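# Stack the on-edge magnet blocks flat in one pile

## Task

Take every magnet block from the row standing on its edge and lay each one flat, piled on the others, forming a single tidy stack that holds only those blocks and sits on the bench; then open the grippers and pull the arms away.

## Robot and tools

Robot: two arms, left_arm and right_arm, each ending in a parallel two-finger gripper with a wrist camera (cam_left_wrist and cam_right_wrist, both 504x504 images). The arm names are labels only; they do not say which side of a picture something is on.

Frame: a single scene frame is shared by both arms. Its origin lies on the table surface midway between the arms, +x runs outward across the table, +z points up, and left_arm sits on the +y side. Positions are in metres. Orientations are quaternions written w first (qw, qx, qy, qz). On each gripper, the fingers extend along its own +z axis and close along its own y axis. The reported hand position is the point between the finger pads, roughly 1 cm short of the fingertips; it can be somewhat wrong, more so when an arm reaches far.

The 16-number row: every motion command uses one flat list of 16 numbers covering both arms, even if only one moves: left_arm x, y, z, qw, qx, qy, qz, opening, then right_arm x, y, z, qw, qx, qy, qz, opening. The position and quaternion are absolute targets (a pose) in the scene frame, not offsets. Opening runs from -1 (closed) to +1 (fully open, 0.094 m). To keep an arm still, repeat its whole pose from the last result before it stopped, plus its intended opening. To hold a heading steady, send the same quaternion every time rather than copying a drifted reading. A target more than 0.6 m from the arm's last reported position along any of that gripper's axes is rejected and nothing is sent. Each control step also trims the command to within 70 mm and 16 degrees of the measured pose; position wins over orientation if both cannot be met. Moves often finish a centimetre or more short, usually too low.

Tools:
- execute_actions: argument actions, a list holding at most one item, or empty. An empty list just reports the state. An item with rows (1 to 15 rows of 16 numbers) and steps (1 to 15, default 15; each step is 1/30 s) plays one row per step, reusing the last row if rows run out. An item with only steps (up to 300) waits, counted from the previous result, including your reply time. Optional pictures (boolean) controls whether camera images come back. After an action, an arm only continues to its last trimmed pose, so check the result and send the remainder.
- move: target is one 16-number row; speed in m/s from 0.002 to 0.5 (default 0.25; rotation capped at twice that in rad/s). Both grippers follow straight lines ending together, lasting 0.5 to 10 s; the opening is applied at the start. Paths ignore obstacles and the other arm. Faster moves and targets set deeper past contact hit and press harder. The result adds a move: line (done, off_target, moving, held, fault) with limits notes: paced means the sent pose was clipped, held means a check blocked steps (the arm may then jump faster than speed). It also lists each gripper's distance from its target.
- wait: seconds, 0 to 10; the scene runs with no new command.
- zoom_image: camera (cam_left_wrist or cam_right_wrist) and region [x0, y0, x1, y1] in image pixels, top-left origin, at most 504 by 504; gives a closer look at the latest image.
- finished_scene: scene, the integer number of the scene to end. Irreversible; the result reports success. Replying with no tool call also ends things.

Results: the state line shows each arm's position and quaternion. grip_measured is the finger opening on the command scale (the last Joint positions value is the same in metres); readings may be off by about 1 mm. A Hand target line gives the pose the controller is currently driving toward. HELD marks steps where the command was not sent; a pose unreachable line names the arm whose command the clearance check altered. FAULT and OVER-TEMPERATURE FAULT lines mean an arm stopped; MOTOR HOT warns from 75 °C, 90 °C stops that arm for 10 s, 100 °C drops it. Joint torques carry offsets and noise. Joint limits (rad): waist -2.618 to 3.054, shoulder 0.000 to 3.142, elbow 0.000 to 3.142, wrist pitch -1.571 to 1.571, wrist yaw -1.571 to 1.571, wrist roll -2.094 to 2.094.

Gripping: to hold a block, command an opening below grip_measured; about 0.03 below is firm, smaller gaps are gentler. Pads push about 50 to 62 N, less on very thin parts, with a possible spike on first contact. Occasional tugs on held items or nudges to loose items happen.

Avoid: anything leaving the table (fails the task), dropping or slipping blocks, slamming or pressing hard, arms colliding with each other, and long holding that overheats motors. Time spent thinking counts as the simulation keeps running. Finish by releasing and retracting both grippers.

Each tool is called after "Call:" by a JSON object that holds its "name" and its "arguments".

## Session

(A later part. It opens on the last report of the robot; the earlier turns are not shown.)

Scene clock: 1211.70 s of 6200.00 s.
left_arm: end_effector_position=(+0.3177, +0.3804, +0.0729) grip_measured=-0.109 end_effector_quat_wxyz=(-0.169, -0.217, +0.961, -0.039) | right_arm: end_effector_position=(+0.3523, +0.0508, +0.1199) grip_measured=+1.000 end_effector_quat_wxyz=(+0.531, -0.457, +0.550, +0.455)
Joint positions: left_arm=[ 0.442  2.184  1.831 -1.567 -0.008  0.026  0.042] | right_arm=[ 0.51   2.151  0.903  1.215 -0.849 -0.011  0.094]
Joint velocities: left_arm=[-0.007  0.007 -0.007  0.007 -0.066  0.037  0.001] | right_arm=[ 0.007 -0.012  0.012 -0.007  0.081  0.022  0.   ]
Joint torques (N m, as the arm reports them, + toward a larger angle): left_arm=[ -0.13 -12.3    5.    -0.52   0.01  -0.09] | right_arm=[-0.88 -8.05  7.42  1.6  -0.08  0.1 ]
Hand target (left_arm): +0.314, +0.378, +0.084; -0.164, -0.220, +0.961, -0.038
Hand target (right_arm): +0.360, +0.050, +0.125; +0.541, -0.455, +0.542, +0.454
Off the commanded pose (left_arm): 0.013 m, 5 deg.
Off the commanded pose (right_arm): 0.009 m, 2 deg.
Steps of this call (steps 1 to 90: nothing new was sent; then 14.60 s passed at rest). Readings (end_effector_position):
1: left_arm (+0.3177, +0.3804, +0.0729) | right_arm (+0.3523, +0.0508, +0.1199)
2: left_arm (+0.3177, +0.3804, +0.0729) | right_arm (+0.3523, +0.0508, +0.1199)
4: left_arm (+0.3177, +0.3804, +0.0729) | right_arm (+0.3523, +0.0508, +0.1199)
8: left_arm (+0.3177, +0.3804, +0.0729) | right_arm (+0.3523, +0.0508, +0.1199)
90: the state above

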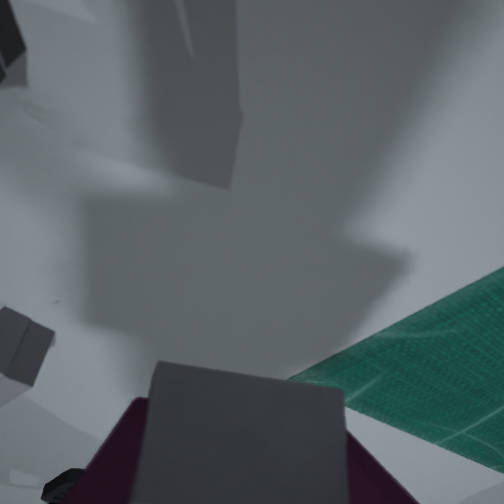

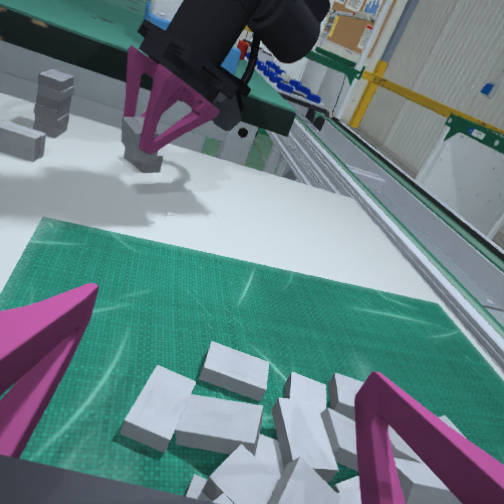

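Call:
{"name": "move", "arguments": {"target": [0.315,0.40,0.115,-0.164,-0.25,0.953,-0.04,-0.14,0.36,0.05,0.125,0.542,-0.455,0.542,0.455,1], "speed": 0.15}}

Call:
{"name": "move", "arguments": {"target": [0.322,0.474,0.10,0.508,-0.288,0.791,0.185,-0.14,0.36,0.05,0.125,0.542,-0.455,0.542,0.455,1], "speed": 0.2}}

Scene clock: 1224.23 s of 6200.00 s.
left_arm: end_effector_position=(+0.3123, +0.3956, +0.0973) grip_measured=-0.109 end_effector_quat_wxyz=(-0.132, -0.245, +0.960, -0.032) | right_arm: end_effector_position=(+0.3523, +0.0508, +0.1199) grip_measured=+1.000 end_effector_quat_wxyz=(+0.531, -0.457, +0.550, +0.455)
Joint positions: left_arm=[ 0.489  2.107  1.831 -1.567 -0.008  0.017  0.042] | right_arm=[ 0.51   2.151  0.903  1.215 -0.849 -0.011  0.094]
Joint velocities: left_arm=[ 0.002 -0.007 -0.007 -0.051 -0.022  0.022 -0.001] | right_arm=[-0.002 -0.007 -0.012 -0.037 -0.095  0.022  0.   ]
Joint torques (N m, as the arm reports them, + toward a larger angle): left_arm=[  0.61 -11.75   8.24  -0.39   0.02  -0.1 ] | right_arm=[-0.91 -8.01  7.33  1.6  -0.08  0.11]
Hand target (left_arm): +0.314, +0.400, +0.114; -0.111, -0.252, +0.961, -0.026
Hand target (right_arm): +0.360, +0.050, +0.125; +0.541, -0.455, +0.542, +0.454
Off the commanded pose (left_arm): 0.018 m, 4 deg.
Off the commanded pose (right_arm): 0.009 m, 2 deg.
joint sent to its limit (left arm) — the command would take joint 4 (wrist pitch) past its lower limit, so that joint was sent only as far as its limit.
After step 90, 8.73 s passed at rest.
move: off_target (left_arm)

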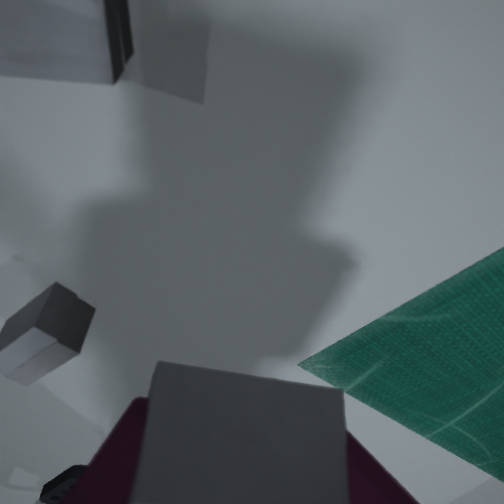

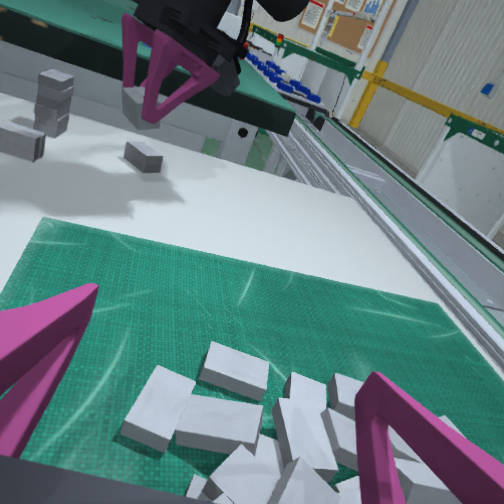

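Scene clock: 1228.57 s of 6200.00 s.
left_arm: end_effector_position=(+0.3170, +0.4650, +0.0789) grip_measured=-0.110 end_effector_quat_wxyz=(+0.475, -0.298, +0.811, +0.166) | right_arm: end_effector_position=(+0.3523, +0.0508, +0.1199) grip_measured=+1.000 end_effector_quat_wxyz=(+0.531, -0.457, +0.550, +0.455)
Joint positions: left_arm=[ 0.635  1.456  0.424  0.515 -0.021 -0.027  0.042] | right_arm=[ 0.51   2.151  0.903  1.215 -0.849 -0.011  0.094]
Joint velocities: left_arm=[ 0.002 -0.007 -0.002 -0.007 -0.007  0.007  0.001] | right_arm=[-0.017  0.012 -0.007  0.037  0.037  0.022  0.   ]
Joint torques (N m, as the arm reports them, + toward a larger angle): left_arm=[ 0.94 -3.92  6.47  2.22  0.01 -0.04] | right_arm=[-0.88 -8.01  7.34  1.59 -0.1   0.09]
Hand target (left_arm): +0.323, +0.475, +0.098; +0.508, -0.296, +0.789, +0.178
Hand target (right_arm): +0.360, +0.050, +0.125; +0.541, -0.455, +0.542, +0.454
Off the commanded pose (left_arm): 0.023 m, 5 deg.
Off the commanded pose (right_arm): 0.009 m, 2 deg.
move: off_target (left_arm)

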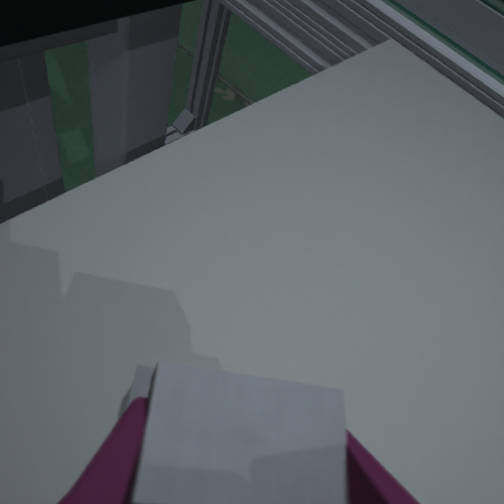

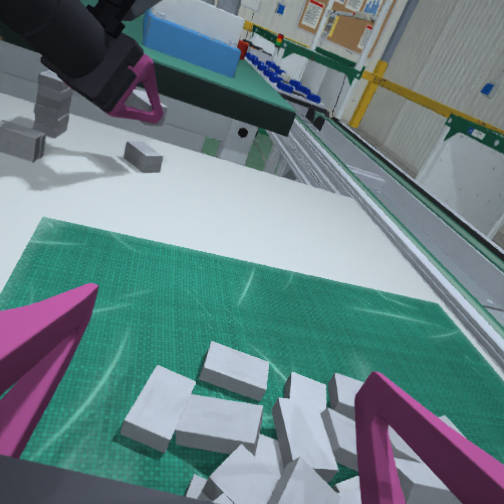

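Call:
{"name": "move", "arguments": {"target": [0.325,0.490,0.075,0.508,-0.288,0.791,0.185,-0.14,0.36,0.05,0.125,0.542,-0.455,0.542,0.455,1], "speed": 0.05}}

Call:
{"name": "zoom_image", "arguments": {"camera": "cam_right_wrist", "region": [90, 70, 210, 190]}}

Scene clock: 1235.20 s of 6200.00 s.
left_arm: end_effector_position=(+0.3190, +0.4813, +0.0561) grip_measured=-0.110 end_effector_quat_wxyz=(+0.476, -0.296, +0.810, +0.172) | right_arm: end_effector_position=(+0.3523, +0.0508, +0.1199) grip_measured=+1.000 end_effector_quat_wxyz=(+0.531, -0.457, +0.550, +0.455)
Joint positions: left_arm=[0.678 1.613 0.424 0.678 0.009 0.    0.042] | right_arm=[ 0.51   2.151  0.903  1.215 -0.849 -0.011  0.094]
Joint velocities: left_arm=[-0.012  0.012  0.007 -0.007 -0.007 -0.022 -0.   ] | right_arm=[-0.002 -0.002 -0.002 -0.081  0.037  0.066  0.   ]
Joint torques (N m, as the arm reports them, + toward a larger angle): left_arm=[ 1.   -4.81  5.6   2.21  0.09  0.03] | right_arm=[-0.93 -7.96  7.37  1.6  -0.09  0.08]
Hand target (left_arm): +0.324, +0.490, +0.074; +0.507, -0.288, +0.791, +0.184
Hand target (right_arm): +0.360, +0.050, +0.125; +0.541, -0.455, +0.542, +0.454
Off the commanded pose (left_arm): 0.022 m, 5 deg.
Off the commanded pose (right_arm): 0.009 m, 2 deg.
After step 90, 2.23 s passed at rest.
move: off_target (left_arm)

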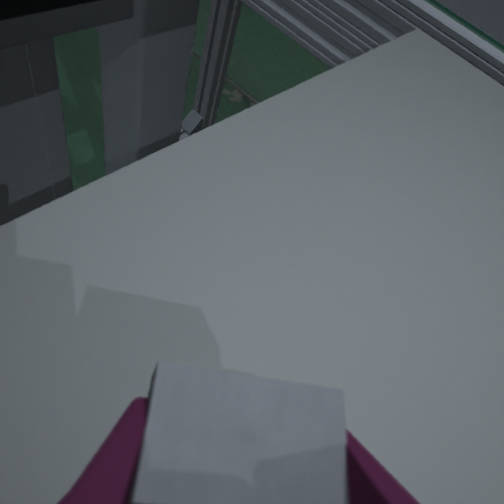

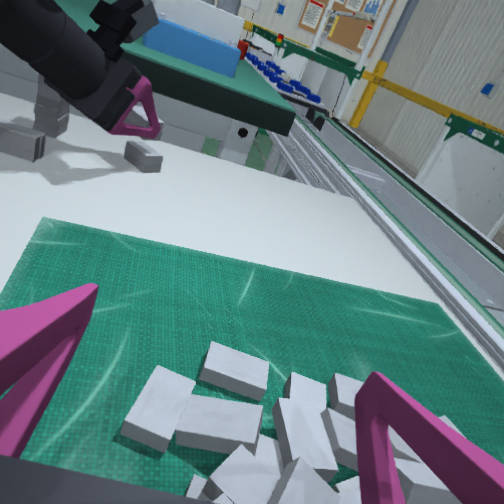

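Region (90, 70, 210, 190) of cam_right_wrist's 504x504 image, scaled by 4.200, with more detail than that image has.

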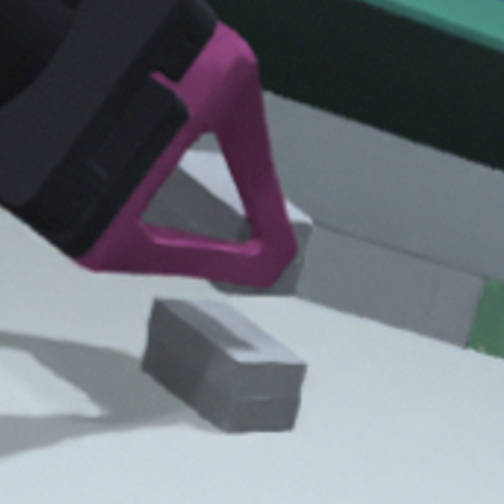

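Call:
{"name": "move", "arguments": {"target": [0.334,0.480,0.072,0.508,-0.288,0.791,0.185,-0.14,0.36,0.05,0.125,0.542,-0.455,0.542,0.455,1], "speed": 0.03}}

Call:
{"name": "zoom_image", "arguments": {"camera": "cam_right_wrist", "region": [90, 70, 210, 190]}}

Scene clock: 1245.17 s of 6200.00 s.
left_arm: end_effector_position=(+0.3249, +0.4759, +0.0545) grip_measured=-0.110 end_effector_quat_wxyz=(+0.477, -0.295, +0.810, +0.173) | right_arm: end_effector_position=(+0.3523, +0.0508, +0.1199) grip_measured=+1.000 end_effector_quat_wxyz=(+0.531, -0.457, +0.550, +0.455)
Joint positions: left_arm=[ 0.646  1.627  0.424  0.695 -0.019 -0.012  0.042] | right_arm=[ 0.51   2.151  0.903  1.215 -0.849 -0.011  0.094]
Joint velocities: left_arm=[-0.012 -0.007  0.002  0.051 -0.007 -0.007  0.   ] | right_arm=[-0.012  0.012  0.002 -0.037 -0.037 -0.022  0.   ]
Joint torques (N m, as the arm reports them, + toward a larger angle): left_arm=[-1.15 -4.84  5.32  2.21 -0.11 -0.09] | right_arm=[-0.9  -7.87  7.43  1.58 -0.08  0.1 ]
Hand target (left_arm): +0.334, +0.480, +0.072; +0.507, -0.288, +0.791, +0.184
Hand target (right_arm): +0.360, +0.050, +0.125; +0.541, -0.455, +0.542, +0.454
Off the commanded pose (left_arm): 0.020 m, 4 deg.
Off the commanded pose (right_arm): 0.009 m, 2 deg.
After step 90, 5.30 s passed at rest.
move: off_target (left_arm)

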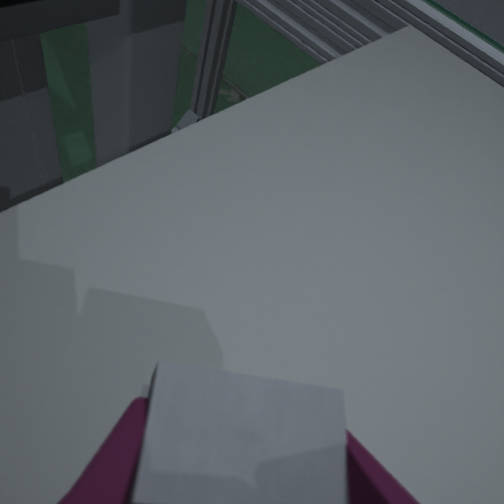

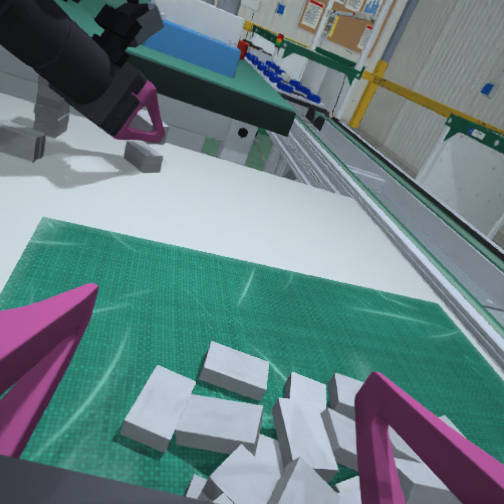

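Region (90, 70, 210, 190) of cam_right_wrist's 504x504 image, scaled by 4.200, with more detail than that image has.

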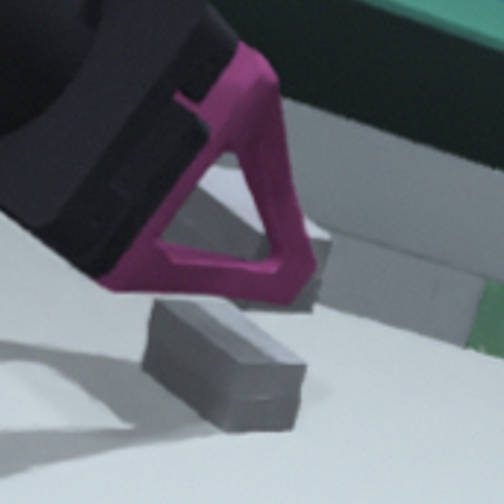

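Call:
{"name": "move", "arguments": {"target": [0.336,0.478,0.061,0.525,-0.284,0.780,0.191,-0.14,0.36,0.05,0.125,0.542,-0.455,0.542,0.455,1], "speed": 0.02}}

Call:
{"name": "zoom_image", "arguments": {"camera": "cam_right_wrist", "region": [110, 90, 200, 180]}}

Scene clock: 1268.93 s of 6200.00 s.
left_arm: end_effector_position=(+0.3278, +0.4748, +0.0425) grip_measured=-0.110 end_effector_quat_wxyz=(+0.493, -0.291, +0.800, +0.178) | right_arm: end_effector_position=(+0.3523, +0.0508, +0.1199) grip_measured=+1.000 end_effector_quat_wxyz=(+0.531, -0.457, +0.550, +0.455)
Joint positions: left_arm=[ 0.634  1.729  0.388  0.874 -0.029 -0.016  0.042] | right_arm=[ 0.51   2.151  0.903  1.215 -0.849 -0.011  0.094]
Joint velocities: left_arm=[-0.007 -0.002  0.017  0.066  0.007 -0.037  0.   ] | right_arm=[ 0.002  0.002  0.002 -0.007 -0.037  0.007  0.   ]
Joint torques (N m, as the arm reports them, + toward a larger angle): left_arm=[-1.06 -5.13  4.43  2.25 -0.1  -0.06] | right_arm=[-0.96 -7.99  7.35  1.59 -0.12  0.09]
Hand target (left_arm): +0.336, +0.478, +0.061; +0.524, -0.284, +0.780, +0.189
Hand target (right_arm): +0.360, +0.050, +0.125; +0.541, -0.455, +0.542, +0.454
Off the commanded pose (left_arm): 0.020 m, 5 deg.
Off the commanded pose (right_arm): 0.009 m, 2 deg.
After step 90, 17.53 s passed at rest.
move: off_target (left_arm)

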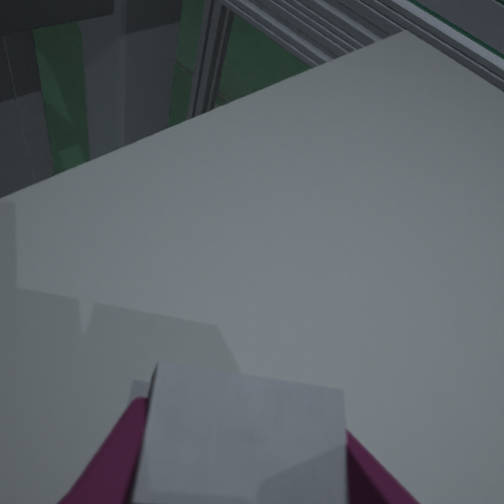

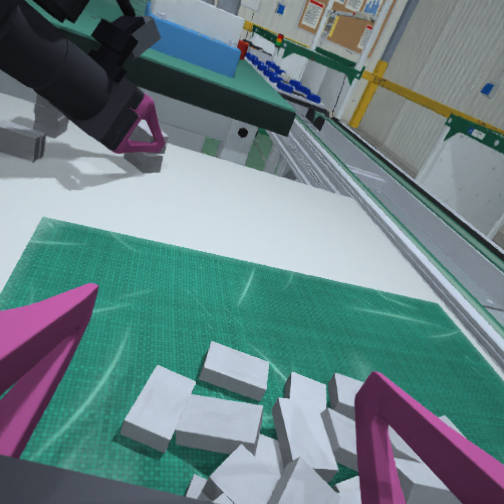

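Region (110, 90, 200, 180) of cam_right_wrist's 504x504 image, scaled by 5.600, with more detail than that image has.

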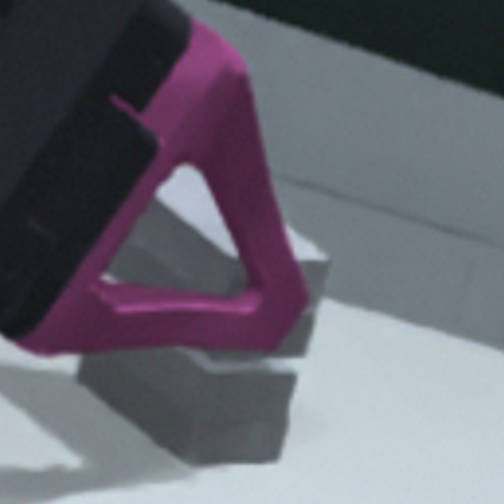

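Call:
{"name": "move", "arguments": {"target": [0.336,0.478,0.055,0.528,-0.283,0.778,0.192,-0.14,0.36,0.05,0.125,0.542,-0.455,0.542,0.455,1], "speed": 0.015}}

Call:
{"name": "zoom_image", "arguments": {"camera": "cam_right_wrist", "region": [110, 90, 200, 180]}}

Scene clock: 1280.20 s of 6200.00 s.
left_arm: end_effector_position=(+0.3283, +0.4753, +0.0377) grip_measured=-0.110 end_effector_quat_wxyz=(+0.498, -0.290, +0.797, +0.180) | right_arm: end_effector_position=(+0.3523, +0.0508, +0.1199) grip_measured=+1.000 end_effector_quat_wxyz=(+0.531, -0.457, +0.550, +0.455)
Joint positions: left_arm=[ 0.634  1.771  0.379  0.936 -0.029 -0.016  0.042] | right_arm=[ 0.51   2.151  0.903  1.215 -0.849 -0.011  0.094]
Joint velocities: left_arm=[-0.007 -0.002  0.007 -0.037  0.066  0.037 -0.001] | right_arm=[ 0.007 -0.002  0.002 -0.051 -0.051 -0.007  0.   ]
Joint torques (N m, as the arm reports them, + toward a larger angle): left_arm=[-1.12 -5.4   4.14  2.23 -0.12 -0.05] | right_arm=[-1.   -7.92  7.37  1.6  -0.08  0.12]
Hand target (left_arm): +0.336, +0.478, +0.055; +0.527, -0.283, +0.778, +0.191
Hand target (right_arm): +0.360, +0.050, +0.125; +0.541, -0.455, +0.542, +0.454
Off the commanded pose (left_arm): 0.019 m, 4 deg.
Off the commanded pose (right_arm): 0.009 m, 2 deg.
After step 90, 5.23 s passed at rest.
move: off_target (left_arm)

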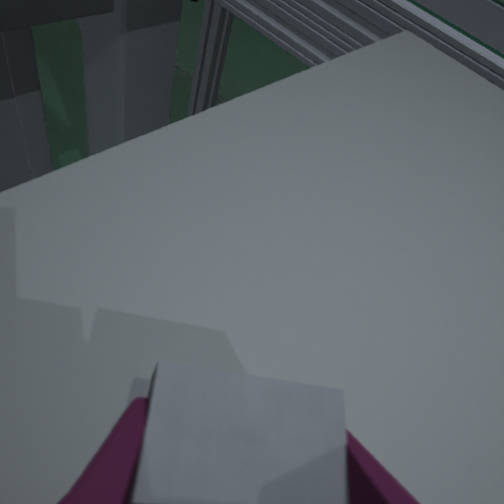

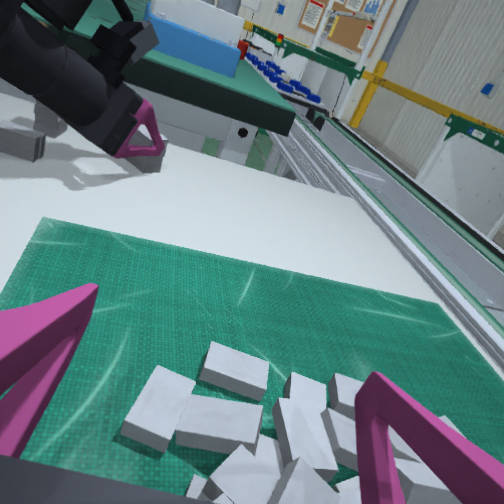

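Region (110, 90, 200, 180) of cam_right_wrist's 504x504 image, scaled by 5.600, with more detail than that image has.

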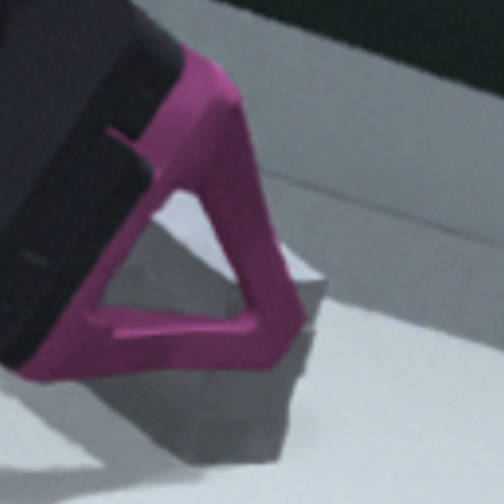

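Call:
{"name": "move", "arguments": {"target": [0.336,0.478,0.0525,0.530,-0.282,0.777,0.193,-0.14,0.36,0.05,0.125,0.542,-0.455,0.542,0.455,1], "speed": 0.01}}

Call:
{"name": "zoom_image", "arguments": {"camera": "cam_right_wrist", "region": [110, 90, 200, 180]}}

Scene clock: 1292.83 s of 6200.00 s.
left_arm: end_effector_position=(+0.3298, +0.4765, +0.0373) grip_measured=-0.110 end_effector_quat_wxyz=(+0.503, -0.289, +0.794, +0.182) | right_arm: end_effector_position=(+0.3523, +0.0508, +0.1199) grip_measured=+1.000 end_effector_quat_wxyz=(+0.531, -0.457, +0.550, +0.455)
Joint positions: left_arm=[ 0.634  1.792  0.379  0.97  -0.029 -0.016  0.042] | right_arm=[ 0.51   2.151  0.903  1.215 -0.849 -0.011  0.094]
Joint velocities: left_arm=[0.002 0.017 0.012 0.051 0.007 0.022 0.001] | right_arm=[-0.002 -0.007 -0.012 -0.007  0.051 -0.007  0.   ]
Joint torques (N m, as the arm reports them, + toward a larger angle): left_arm=[-1.08 -5.32  3.69  2.24 -0.13 -0.05] | right_arm=[-0.99 -7.89  7.38  1.58 -0.09  0.1 ]
Hand target (left_arm): +0.336, +0.478, +0.052; +0.529, -0.282, +0.777, +0.192
Hand target (right_arm): +0.360, +0.050, +0.125; +0.541, -0.455, +0.542, +0.454
Off the commanded pose (left_arm): 0.016 m, 4 deg.
Off the commanded pose (right_arm): 0.009 m, 2 deg.
After step 90, 5.40 s passed at rest.
move: off_target (left_arm)

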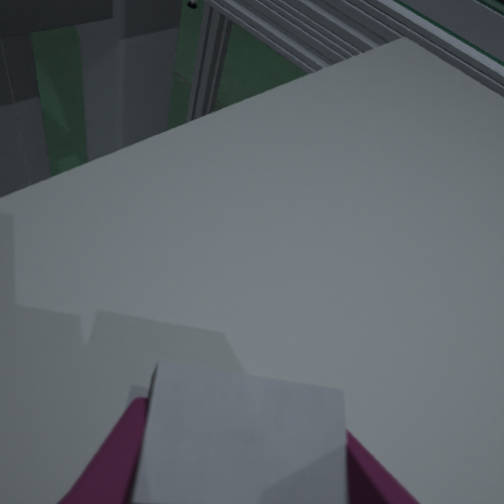

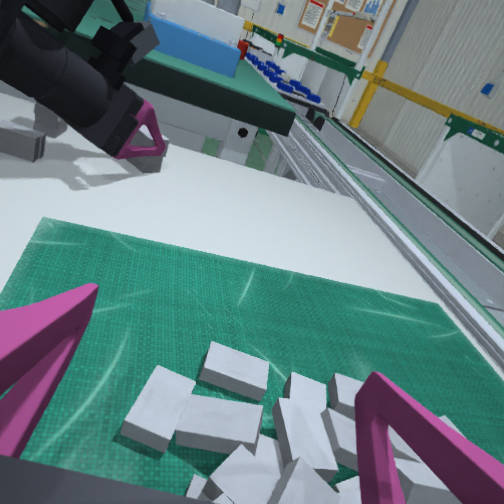

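Region (110, 90, 200, 180) of cam_right_wrist's 504x504 image, scaled by 5.600, with more detail than that image has.

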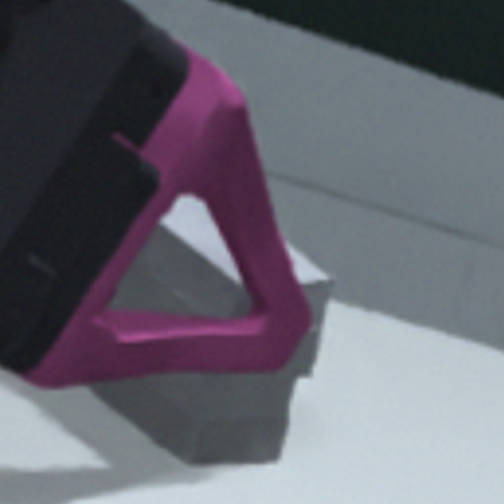

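Call:
{"name": "move", "arguments": {"target": [0.3325,0.475,0.0575,0.528,-0.283,0.778,0.192,-0.14,0.36,0.05,0.125,0.542,-0.455,0.542,0.455,1], "speed": 0.01}}

Call:
{"name": "zoom_image", "arguments": {"camera": "cam_right_wrist", "region": [110, 90, 200, 180]}}

Scene clock: 1306.00 s of 6200.00 s.
left_arm: end_effector_position=(+0.3269, +0.4744, +0.0369) grip_measured=-0.110 end_effector_quat_wxyz=(+0.501, -0.290, +0.795, +0.181) | right_arm: end_effector_position=(+0.3523, +0.0508, +0.1199) grip_measured=+1.000 end_effector_quat_wxyz=(+0.531, -0.457, +0.550, +0.455)
Joint positions: left_arm=[ 0.634  1.781  0.367  0.967 -0.03  -0.017  0.042] | right_arm=[ 0.51   2.151  0.903  1.215 -0.849 -0.011  0.094]
Joint velocities: left_arm=[ 0.017 -0.002 -0.002 -0.066 -0.037 -0.007  0.001] | right_arm=[-0.012  0.002 -0.002  0.051 -0.037  0.007  0.   ]
Joint torques (N m, as the arm reports them, + toward a larger angle): left_arm=[-1.26 -7.85  3.68  1.93 -0.14 -0.04] | right_arm=[-0.98 -7.95  7.43  1.62 -0.09  0.13]
Hand target (left_arm): +0.333, +0.475, +0.057; +0.528, -0.283, +0.778, +0.191
Hand target (right_arm): +0.360, +0.050, +0.125; +0.541, -0.455, +0.542, +0.454
Off the commanded pose (left_arm): 0.021 m, 4 deg.
Off the commanded pose (right_arm): 0.009 m, 2 deg.
After step 90, 6.73 s passed at rest.
move: off_target (left_arm)

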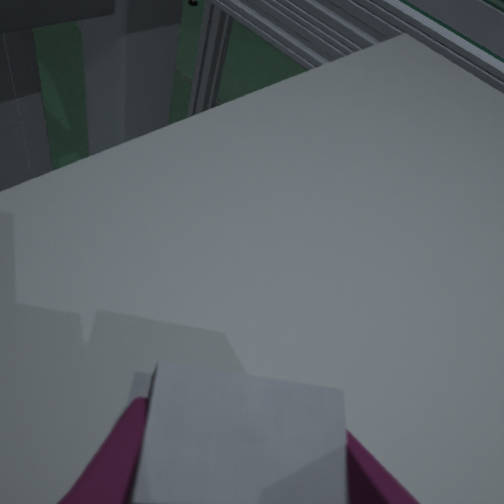

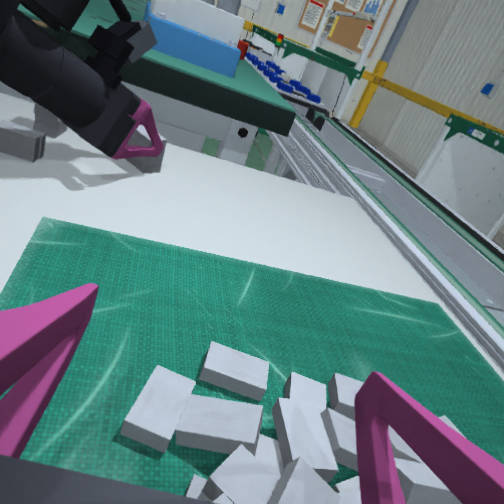

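Region (110, 90, 200, 180) of cam_right_wrist's 504x504 image, scaled by 5.600, with more detail than that image has.

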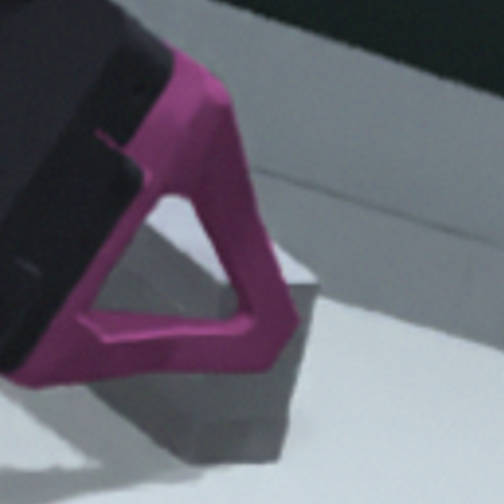

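Call:
{"name": "execute_actions", "arguments": {"actions": [{"rows":[[0.3325,0.475,0.0575,0.528,-0.283,0.778,0.192,-0.10,0.36,0.05,0.125,0.542,-0.455,0.542,0.455,1],[0.3325,0.475,0.0575,0.528,-0.283,0.778,0.192,-0.08,0.36,0.05,0.125,0.542,-0.455,0.542,0.455,1],[0.3325,0.475,0.0575,0.528,-0.283,0.778,0.192,-0.06,0.36,0.05,0.125,0.542,-0.455,0.542,0.455,1],[0.3325,0.475,0.0575,0.528,-0.283,0.778,0.192,-0.04,0.36,0.05,0.125,0.542,-0.455,0.542,0.455,1],[0.3325,0.475,0.0575,0.528,-0.283,0.778,0.192,0.0,0.36,0.05,0.125,0.542,-0.455,0.542,0.455,1],[0.3325,0.475,0.0575,0.528,-0.283,0.778,0.192,0.05,0.36,0.05,0.125,0.542,-0.455,0.542,0.455,1],[0.3325,0.475,0.0575,0.528,-0.283,0.778,0.192,0.12,0.36,0.05,0.125,0.542,-0.455,0.542,0.455,1],[0.3325,0.475,0.0575,0.528,-0.283,0.778,0.192,0.2,0.36,0.05,0.125,0.542,-0.455,0.542,0.455,1],[0.3325,0.475,0.0575,0.528,-0.283,0.778,0.192,0.3,0.36,0.05,0.125,0.542,-0.455,0.542,0.455,1]],"steps":15}]}}

Call:
{"name": "zoom_image", "arguments": {"camera": "cam_right_wrist", "region": [110, 90, 200, 180]}}

Scene clock: 1313.50 s of 6200.00 s.
left_arm: end_effector_position=(+0.3272, +0.4748, +0.0379) grip_measured=+0.297 end_effector_quat_wxyz=(+0.503, -0.290, +0.794, +0.182) | right_arm: end_effector_position=(+0.3523, +0.0508, +0.1199) grip_measured=+1.000 end_effector_quat_wxyz=(+0.531, -0.457, +0.550, +0.455)
Joint positions: left_arm=[ 0.634  1.781  0.367  0.971 -0.031 -0.017  0.061] | right_arm=[ 0.51   2.151  0.903  1.215 -0.849 -0.011  0.094]
Joint velocities: left_arm=[-0.002 -0.002 -0.017  0.022  0.066 -0.037 -0.001] | right_arm=[ 0.017 -0.002  0.012  0.007 -0.051  0.007  0.   ]
Joint torques (N m, as the arm reports them, + toward a larger angle): left_arm=[-1.25 -7.95  3.7   1.89 -0.13 -0.02] | right_arm=[-0.97 -7.91  7.38  1.61 -0.1   0.11]
Hand target (left_arm): +0.333, +0.475, +0.057; +0.528, -0.283, +0.778, +0.191
Hand target (right_arm): +0.360, +0.050, +0.125; +0.541, -0.455, +0.542, +0.454
Off the commanded pose (left_arm): 0.020 m, 4 deg.
Off the commanded pose (right_arm): 0.009 m, 2 deg.
Steps of this call (steps 1 to 90: nothing new was sent; then 4.00 s passed at rest; steps 91 to 105: all 15 steps of this action). Readings (end_effector_position):
91: left_arm (+0.3269, +0.4744, +0.0369) | right_arm (+0.3523, +0.0508, +0.1199)
92: left_arm (+0.3269, +0.4744, +0.0369) | right_arm (+0.3523, +0.0508, +0.1199)
94: left_arm (+0.3270, +0.4745, +0.0371) | right_arm (+0.3523, +0.0508, +0.1199)
98: left_arm (+0.3271, +0.4747, +0.0377) | right_arm (+0.3523, +0.0508, +0.1199)
105: the state above

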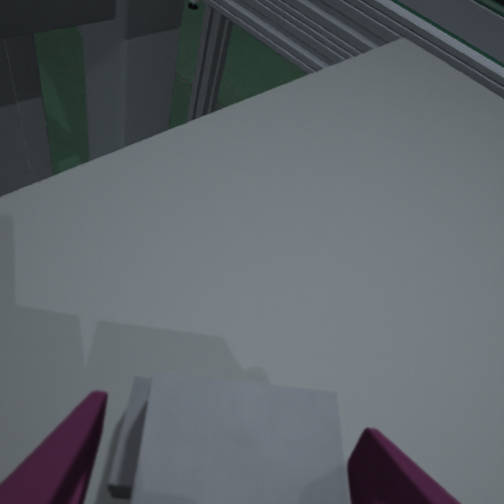

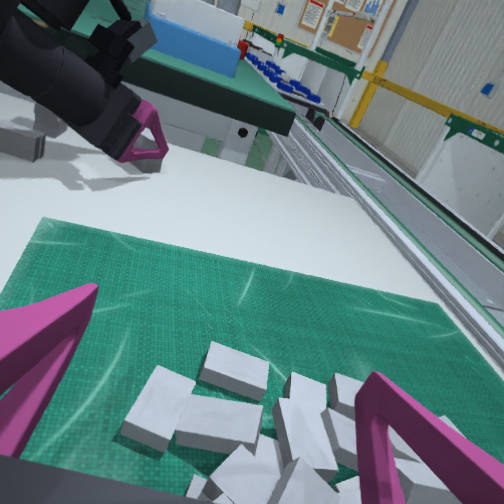

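Region (110, 90, 200, 180) of cam_right_wrist's 504x504 image, scaled by 5.600, with more detail than that image has.

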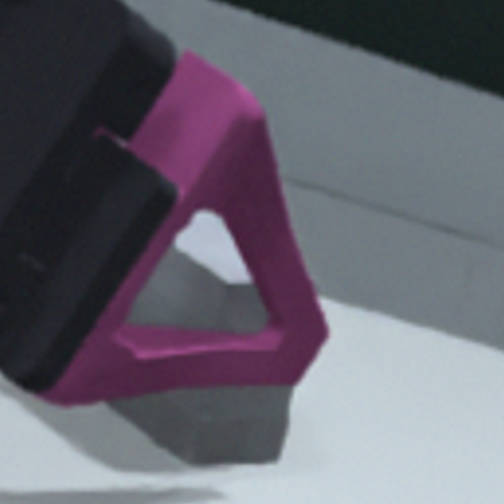

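Call:
{"name": "move", "arguments": {"target": [0.285,0.435,0.095,0.528,-0.283,0.778,0.192,0.35,0.36,0.05,0.125,0.542,-0.455,0.542,0.455,1], "speed": 0.1}}

Call:
{"name": "zoom_image", "arguments": {"camera": "cam_right_wrist", "region": [110, 90, 200, 180]}}

Scene clock: 1328.83 s of 6200.00 s.
left_arm: end_effector_position=(+0.2831, +0.4359, +0.0881) grip_measured=+0.347 end_effector_quat_wxyz=(+0.517, -0.285, +0.785, +0.188) | right_arm: end_effector_position=(+0.3523, +0.0508, +0.1199) grip_measured=+1.000 end_effector_quat_wxyz=(+0.531, -0.457, +0.550, +0.455)
Joint positions: left_arm=[ 0.615  1.249  0.197  0.646 -0.048 -0.021  0.063] | right_arm=[ 0.51   2.151  0.903  1.215 -0.849 -0.011  0.094]
Joint velocities: left_arm=[-0.002 -0.007 -0.002  0.022  0.007 -0.037  0.   ] | right_arm=[-0.017  0.007  0.012 -0.051 -0.037  0.022  0.   ]
Joint torques (N m, as the arm reports them, + toward a larger angle): left_arm=[-1.11 -4.1   5.82  1.59 -0.14 -0.05] | right_arm=[-0.91 -7.96  7.41  1.59 -0.1   0.11]
Hand target (left_arm): +0.285, +0.435, +0.097; +0.528, -0.283, +0.778, +0.191
Hand target (right_arm): +0.360, +0.050, +0.125; +0.541, -0.455, +0.542, +0.454
Off the commanded pose (left_arm): 0.007 m, 2 deg.
Off the commanded pose (right_arm): 0.009 m, 2 deg.
After step 90, 10.83 s passed at rest.
move: done

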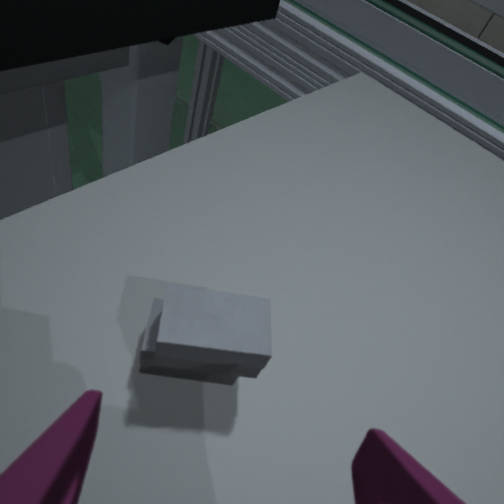

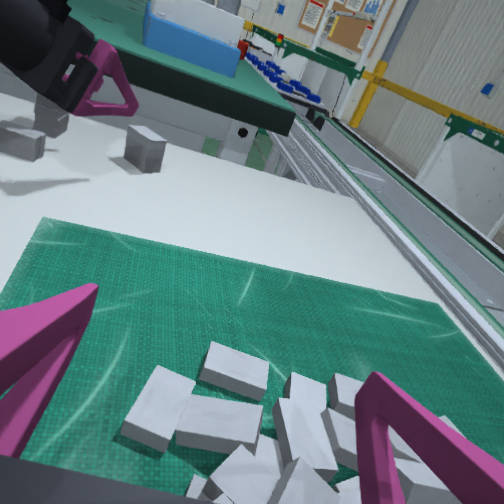

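Region (110, 90, 200, 180) of cam_right_wrist's 504x504 image, scaled by 5.600, with more detail than that image has.

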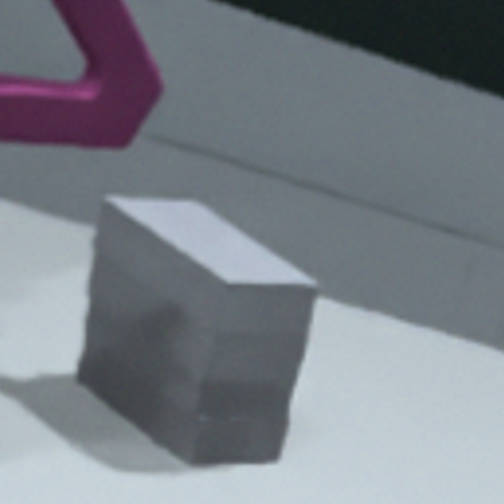

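Call:
{"name": "move", "arguments": {"target": [0.333,0.482,0.11,0.017,-0.342,0.9397,0.006,0.55,0.36,0.05,0.125,0.542,-0.455,0.542,0.455,1], "speed": 0.25}}

Call:
{"name": "move", "arguments": {"target": [0.333,0.482,0.065,0.017,-0.342,0.9397,0.006,0.55,0.36,0.05,0.125,0.542,-0.455,0.542,0.455,1], "speed": 0.08}}

Call:
{"name": "zoom_image", "arguments": {"camera": "cam_right_wrist", "region": [90, 60, 210, 180]}}

Scene clock: 1342.67 s of 6200.00 s.
left_arm: end_effector_position=(+0.3294, +0.4749, +0.1016) grip_measured=+0.548 end_effector_quat_wxyz=(+0.003, -0.336, +0.942, +0.014) | right_arm: end_effector_position=(+0.3523, +0.0508, +0.1199) grip_measured=+1.000 end_effector_quat_wxyz=(+0.531, -0.457, +0.550, +0.455)
Joint positions: left_arm=[ 0.634  2.057  1.808 -1.308 -0.024 -0.021  0.073] | right_arm=[ 0.51   2.151  0.903  1.215 -0.849 -0.011  0.094]
Joint velocities: left_arm=[ 0.002 -0.002 -0.002 -0.007  0.037 -0.007 -0.002] | right_arm=[ 0.002 -0.007 -0.002  0.022  0.037  0.037  0.   ]
Joint torques (N m, as the arm reports them, + toward a larger angle): left_arm=[ 1.03 -9.68  8.63  0.2   0.05 -0.02] | right_arm=[-0.93 -7.96  7.35  1.59 -0.08  0.11]
Hand target (left_arm): +0.331, +0.480, +0.110; +0.014, -0.340, +0.940, +0.014
Hand target (right_arm): +0.360, +0.050, +0.125; +0.541, -0.455, +0.542, +0.454
Off the commanded pose (left_arm): 0.012 m, 2 deg.
Off the commanded pose (right_arm): 0.009 m, 2 deg.
After step 90, 7.87 s passed at rest.
move: off_target (left_arm)

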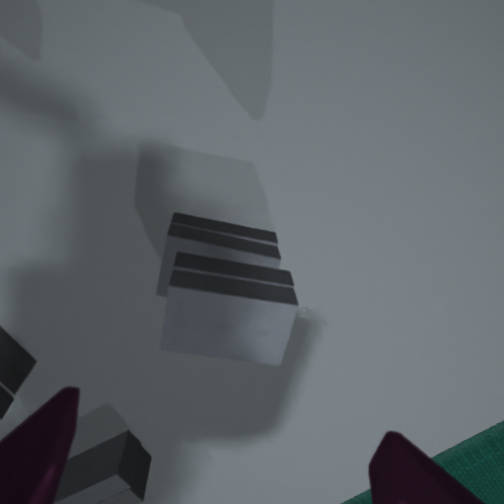

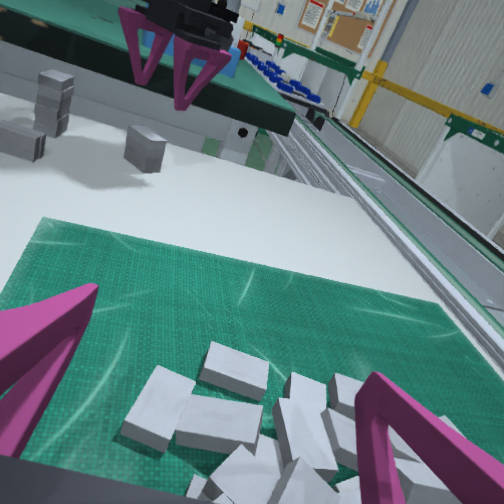

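Scene clock: 1343.67 s of 6200.00 s.
left_arm: end_effector_position=(+0.3300, +0.4763, +0.0624) grip_measured=+0.548 end_effector_quat_wxyz=(+0.002, -0.340, +0.940, +0.005) | right_arm: end_effector_position=(+0.3523, +0.0508, +0.1199) grip_measured=+1.000 end_effector_quat_wxyz=(+0.531, -0.457, +0.550, +0.455)
Joint positions: left_arm=[ 0.643  2.084  1.693 -1.174 -0.008 -0.021  0.073] | right_arm=[ 0.51   2.151  0.903  1.215 -0.849 -0.011  0.094]
Joint velocities: left_arm=[ 0.012  0.012  0.007  0.022 -0.022  0.007 -0.   ] | right_arm=[-0.012  0.002 -0.007 -0.022  0.007 -0.11   0.   ]
Joint torques (N m, as the arm reports them, + toward a larger angle): left_arm=[  0.85 -10.07   6.04   0.43   0.05   0.01] | right_arm=[-0.93 -7.99  7.36  1.62 -0.08  0.12]
Hand target (left_arm): +0.333, +0.482, +0.065; +0.017, -0.342, +0.939, +0.006
Hand target (right_arm): +0.360, +0.050, +0.125; +0.541, -0.455, +0.542, +0.454
Off the commanded pose (left_arm): 0.007 m, 2 deg.
Off the commanded pose (right_arm): 0.009 m, 2 deg.
move: done

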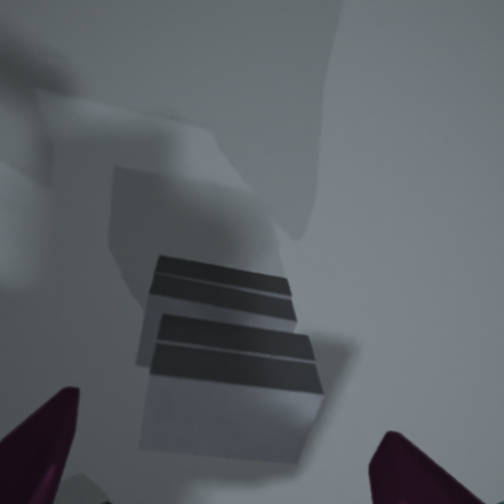

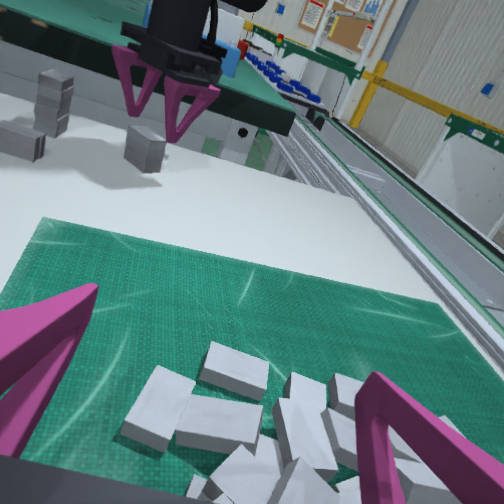

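Region (90, 60, 210, 180) of cam_right_wrist's 504x504 image, scaled by 4.200, with more detail than that image has.

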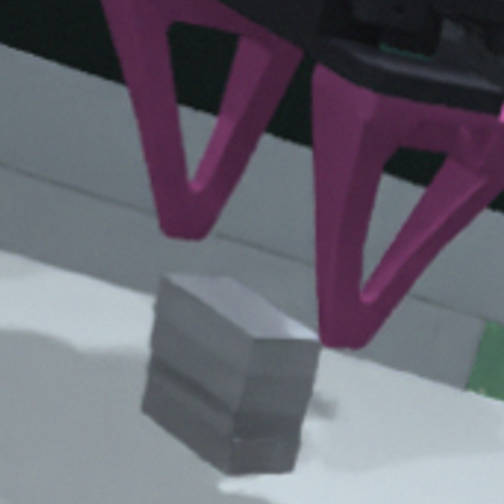

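Call:
{"name": "zoom_image", "arguments": {"camera": "cam_left_wrist", "region": [100, 230, 360, 490]}}

Region (100, 230, 360, 490) of cam_left_wrist's 504x504 image, scaled by 1.938, with more detail than that image has.

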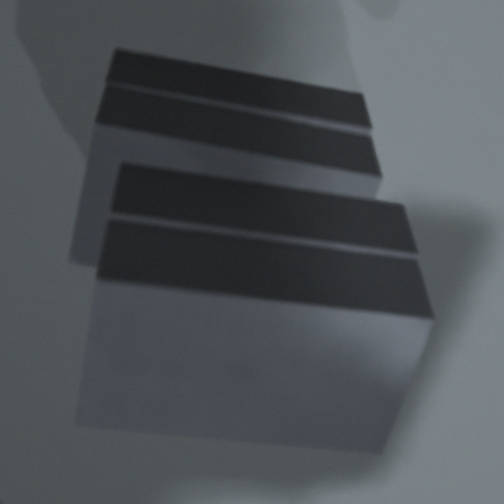

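Call:
{"name": "move", "arguments": {"target": [0.3295,0.4865,0.060,0.017,-0.342,0.9397,0.006,0.55,0.36,0.05,0.125,0.542,-0.455,0.542,0.455,1], "speed": 0.03}}

Scene clock: 1384.50 s of 6200.00 s.
left_arm: end_effector_position=(+0.3270, +0.4813, +0.0592) grip_measured=+0.548 end_effector_quat_wxyz=(+0.004, -0.341, +0.940, +0.006) | right_arm: end_effector_position=(+0.3523, +0.0508, +0.1199) grip_measured=+1.000 end_effector_quat_wxyz=(+0.531, -0.457, +0.550, +0.455)
Joint positions: left_arm=[ 0.658  2.084  1.681 -1.156 -0.008 -0.008  0.073] | right_arm=[ 0.51   2.151  0.903  1.215 -0.849 -0.011  0.094]
Joint velocities: left_arm=[-0.012  0.007 -0.002 -0.051 -0.037  0.007  0.   ] | right_arm=[ 0.017 -0.012 -0.002 -0.007 -0.037 -0.007  0.   ]
Joint torques (N m, as the arm reports them, + toward a larger angle): left_arm=[ 0.76 -9.8   5.81  0.47  0.09  0.03] | right_arm=[-0.96 -7.93  7.47  1.6  -0.08  0.09]
Hand target (left_arm): +0.329, +0.487, +0.060; +0.017, -0.342, +0.940, +0.006
Hand target (right_arm): +0.360, +0.050, +0.125; +0.541, -0.455, +0.542, +0.454
Off the commanded pose (left_arm): 0.006 m, 1 deg.
Off the commanded pose (right_arm): 0.009 m, 2 deg.
After step 90, 37.03 s passed at rest.
move: done

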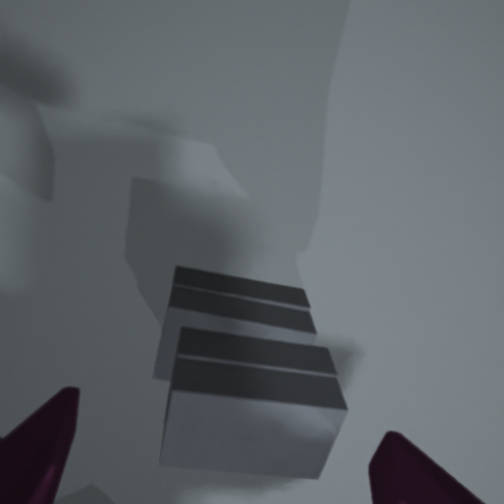

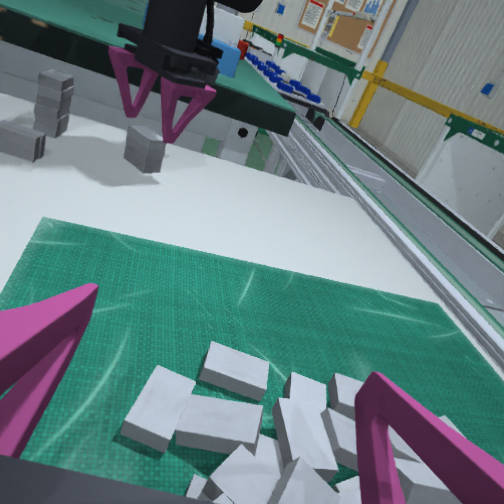

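Call:
{"name": "move", "arguments": {"target": [0.3295,0.4865,0.026,0.017,-0.342,0.9397,0.006,0.55,0.36,0.05,0.125,0.542,-0.455,0.542,0.455,1], "speed": 0.04}}

Call:
{"name": "zoom_image", "arguments": {"camera": "cam_right_wrist", "region": [90, 60, 210, 180]}}

Scene clock: 1390.67 s of 6200.00 s.
left_arm: end_effector_position=(+0.3269, +0.4812, +0.0250) grip_measured=+0.548 end_effector_quat_wxyz=(+0.004, -0.340, +0.940, +0.005) | right_arm: end_effector_position=(+0.3523, +0.0508, +0.1199) grip_measured=+1.000 end_effector_quat_wxyz=(+0.531, -0.457, +0.550, +0.455)
Joint positions: left_arm=[ 0.658  2.114  1.588 -1.033 -0.007 -0.007  0.073] | right_arm=[ 0.51   2.151  0.903  1.215 -0.849 -0.011  0.094]
Joint velocities: left_arm=[ 0.002 -0.012  0.002 -0.022  0.022  0.081 -0.002] | right_arm=[ 0.012  0.017 -0.012 -0.007 -0.066  0.037  0.   ]
Joint torques (N m, as the arm reports them, + toward a larger angle): left_arm=[  0.76 -10.     5.63   0.49   0.07   0.05] | right_arm=[-0.9  -7.99  7.41  1.59 -0.1   0.1 ]
Hand target (left_arm): +0.329, +0.486, +0.026; +0.017, -0.342, +0.940, +0.006
Hand target (right_arm): +0.360, +0.050, +0.125; +0.541, -0.455, +0.542, +0.454
Off the commanded pose (left_arm): 0.006 m, 1 deg.
Off the commanded pose (right_arm): 0.009 m, 2 deg.
After step 90, 1.90 s passed at rest.
move: done

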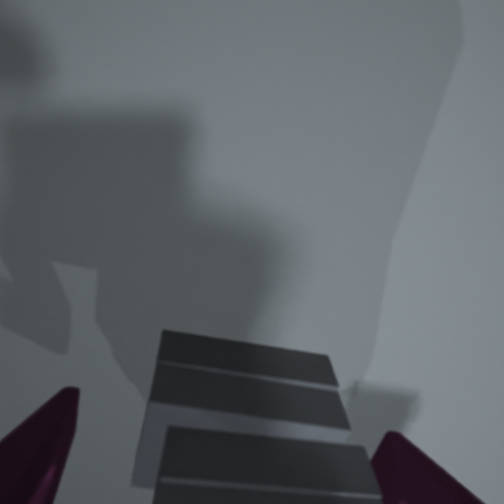

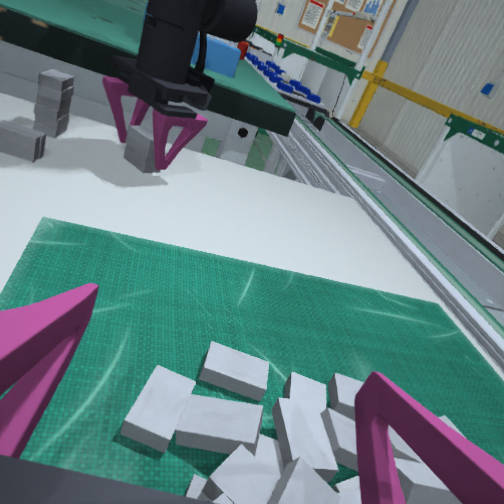

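Region (90, 60, 210, 180) of cam_right_wrist's 504x504 image, scaled by 4.200, with more detail than that image has.

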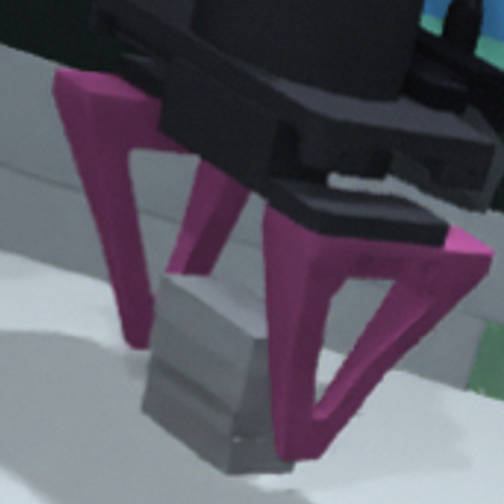

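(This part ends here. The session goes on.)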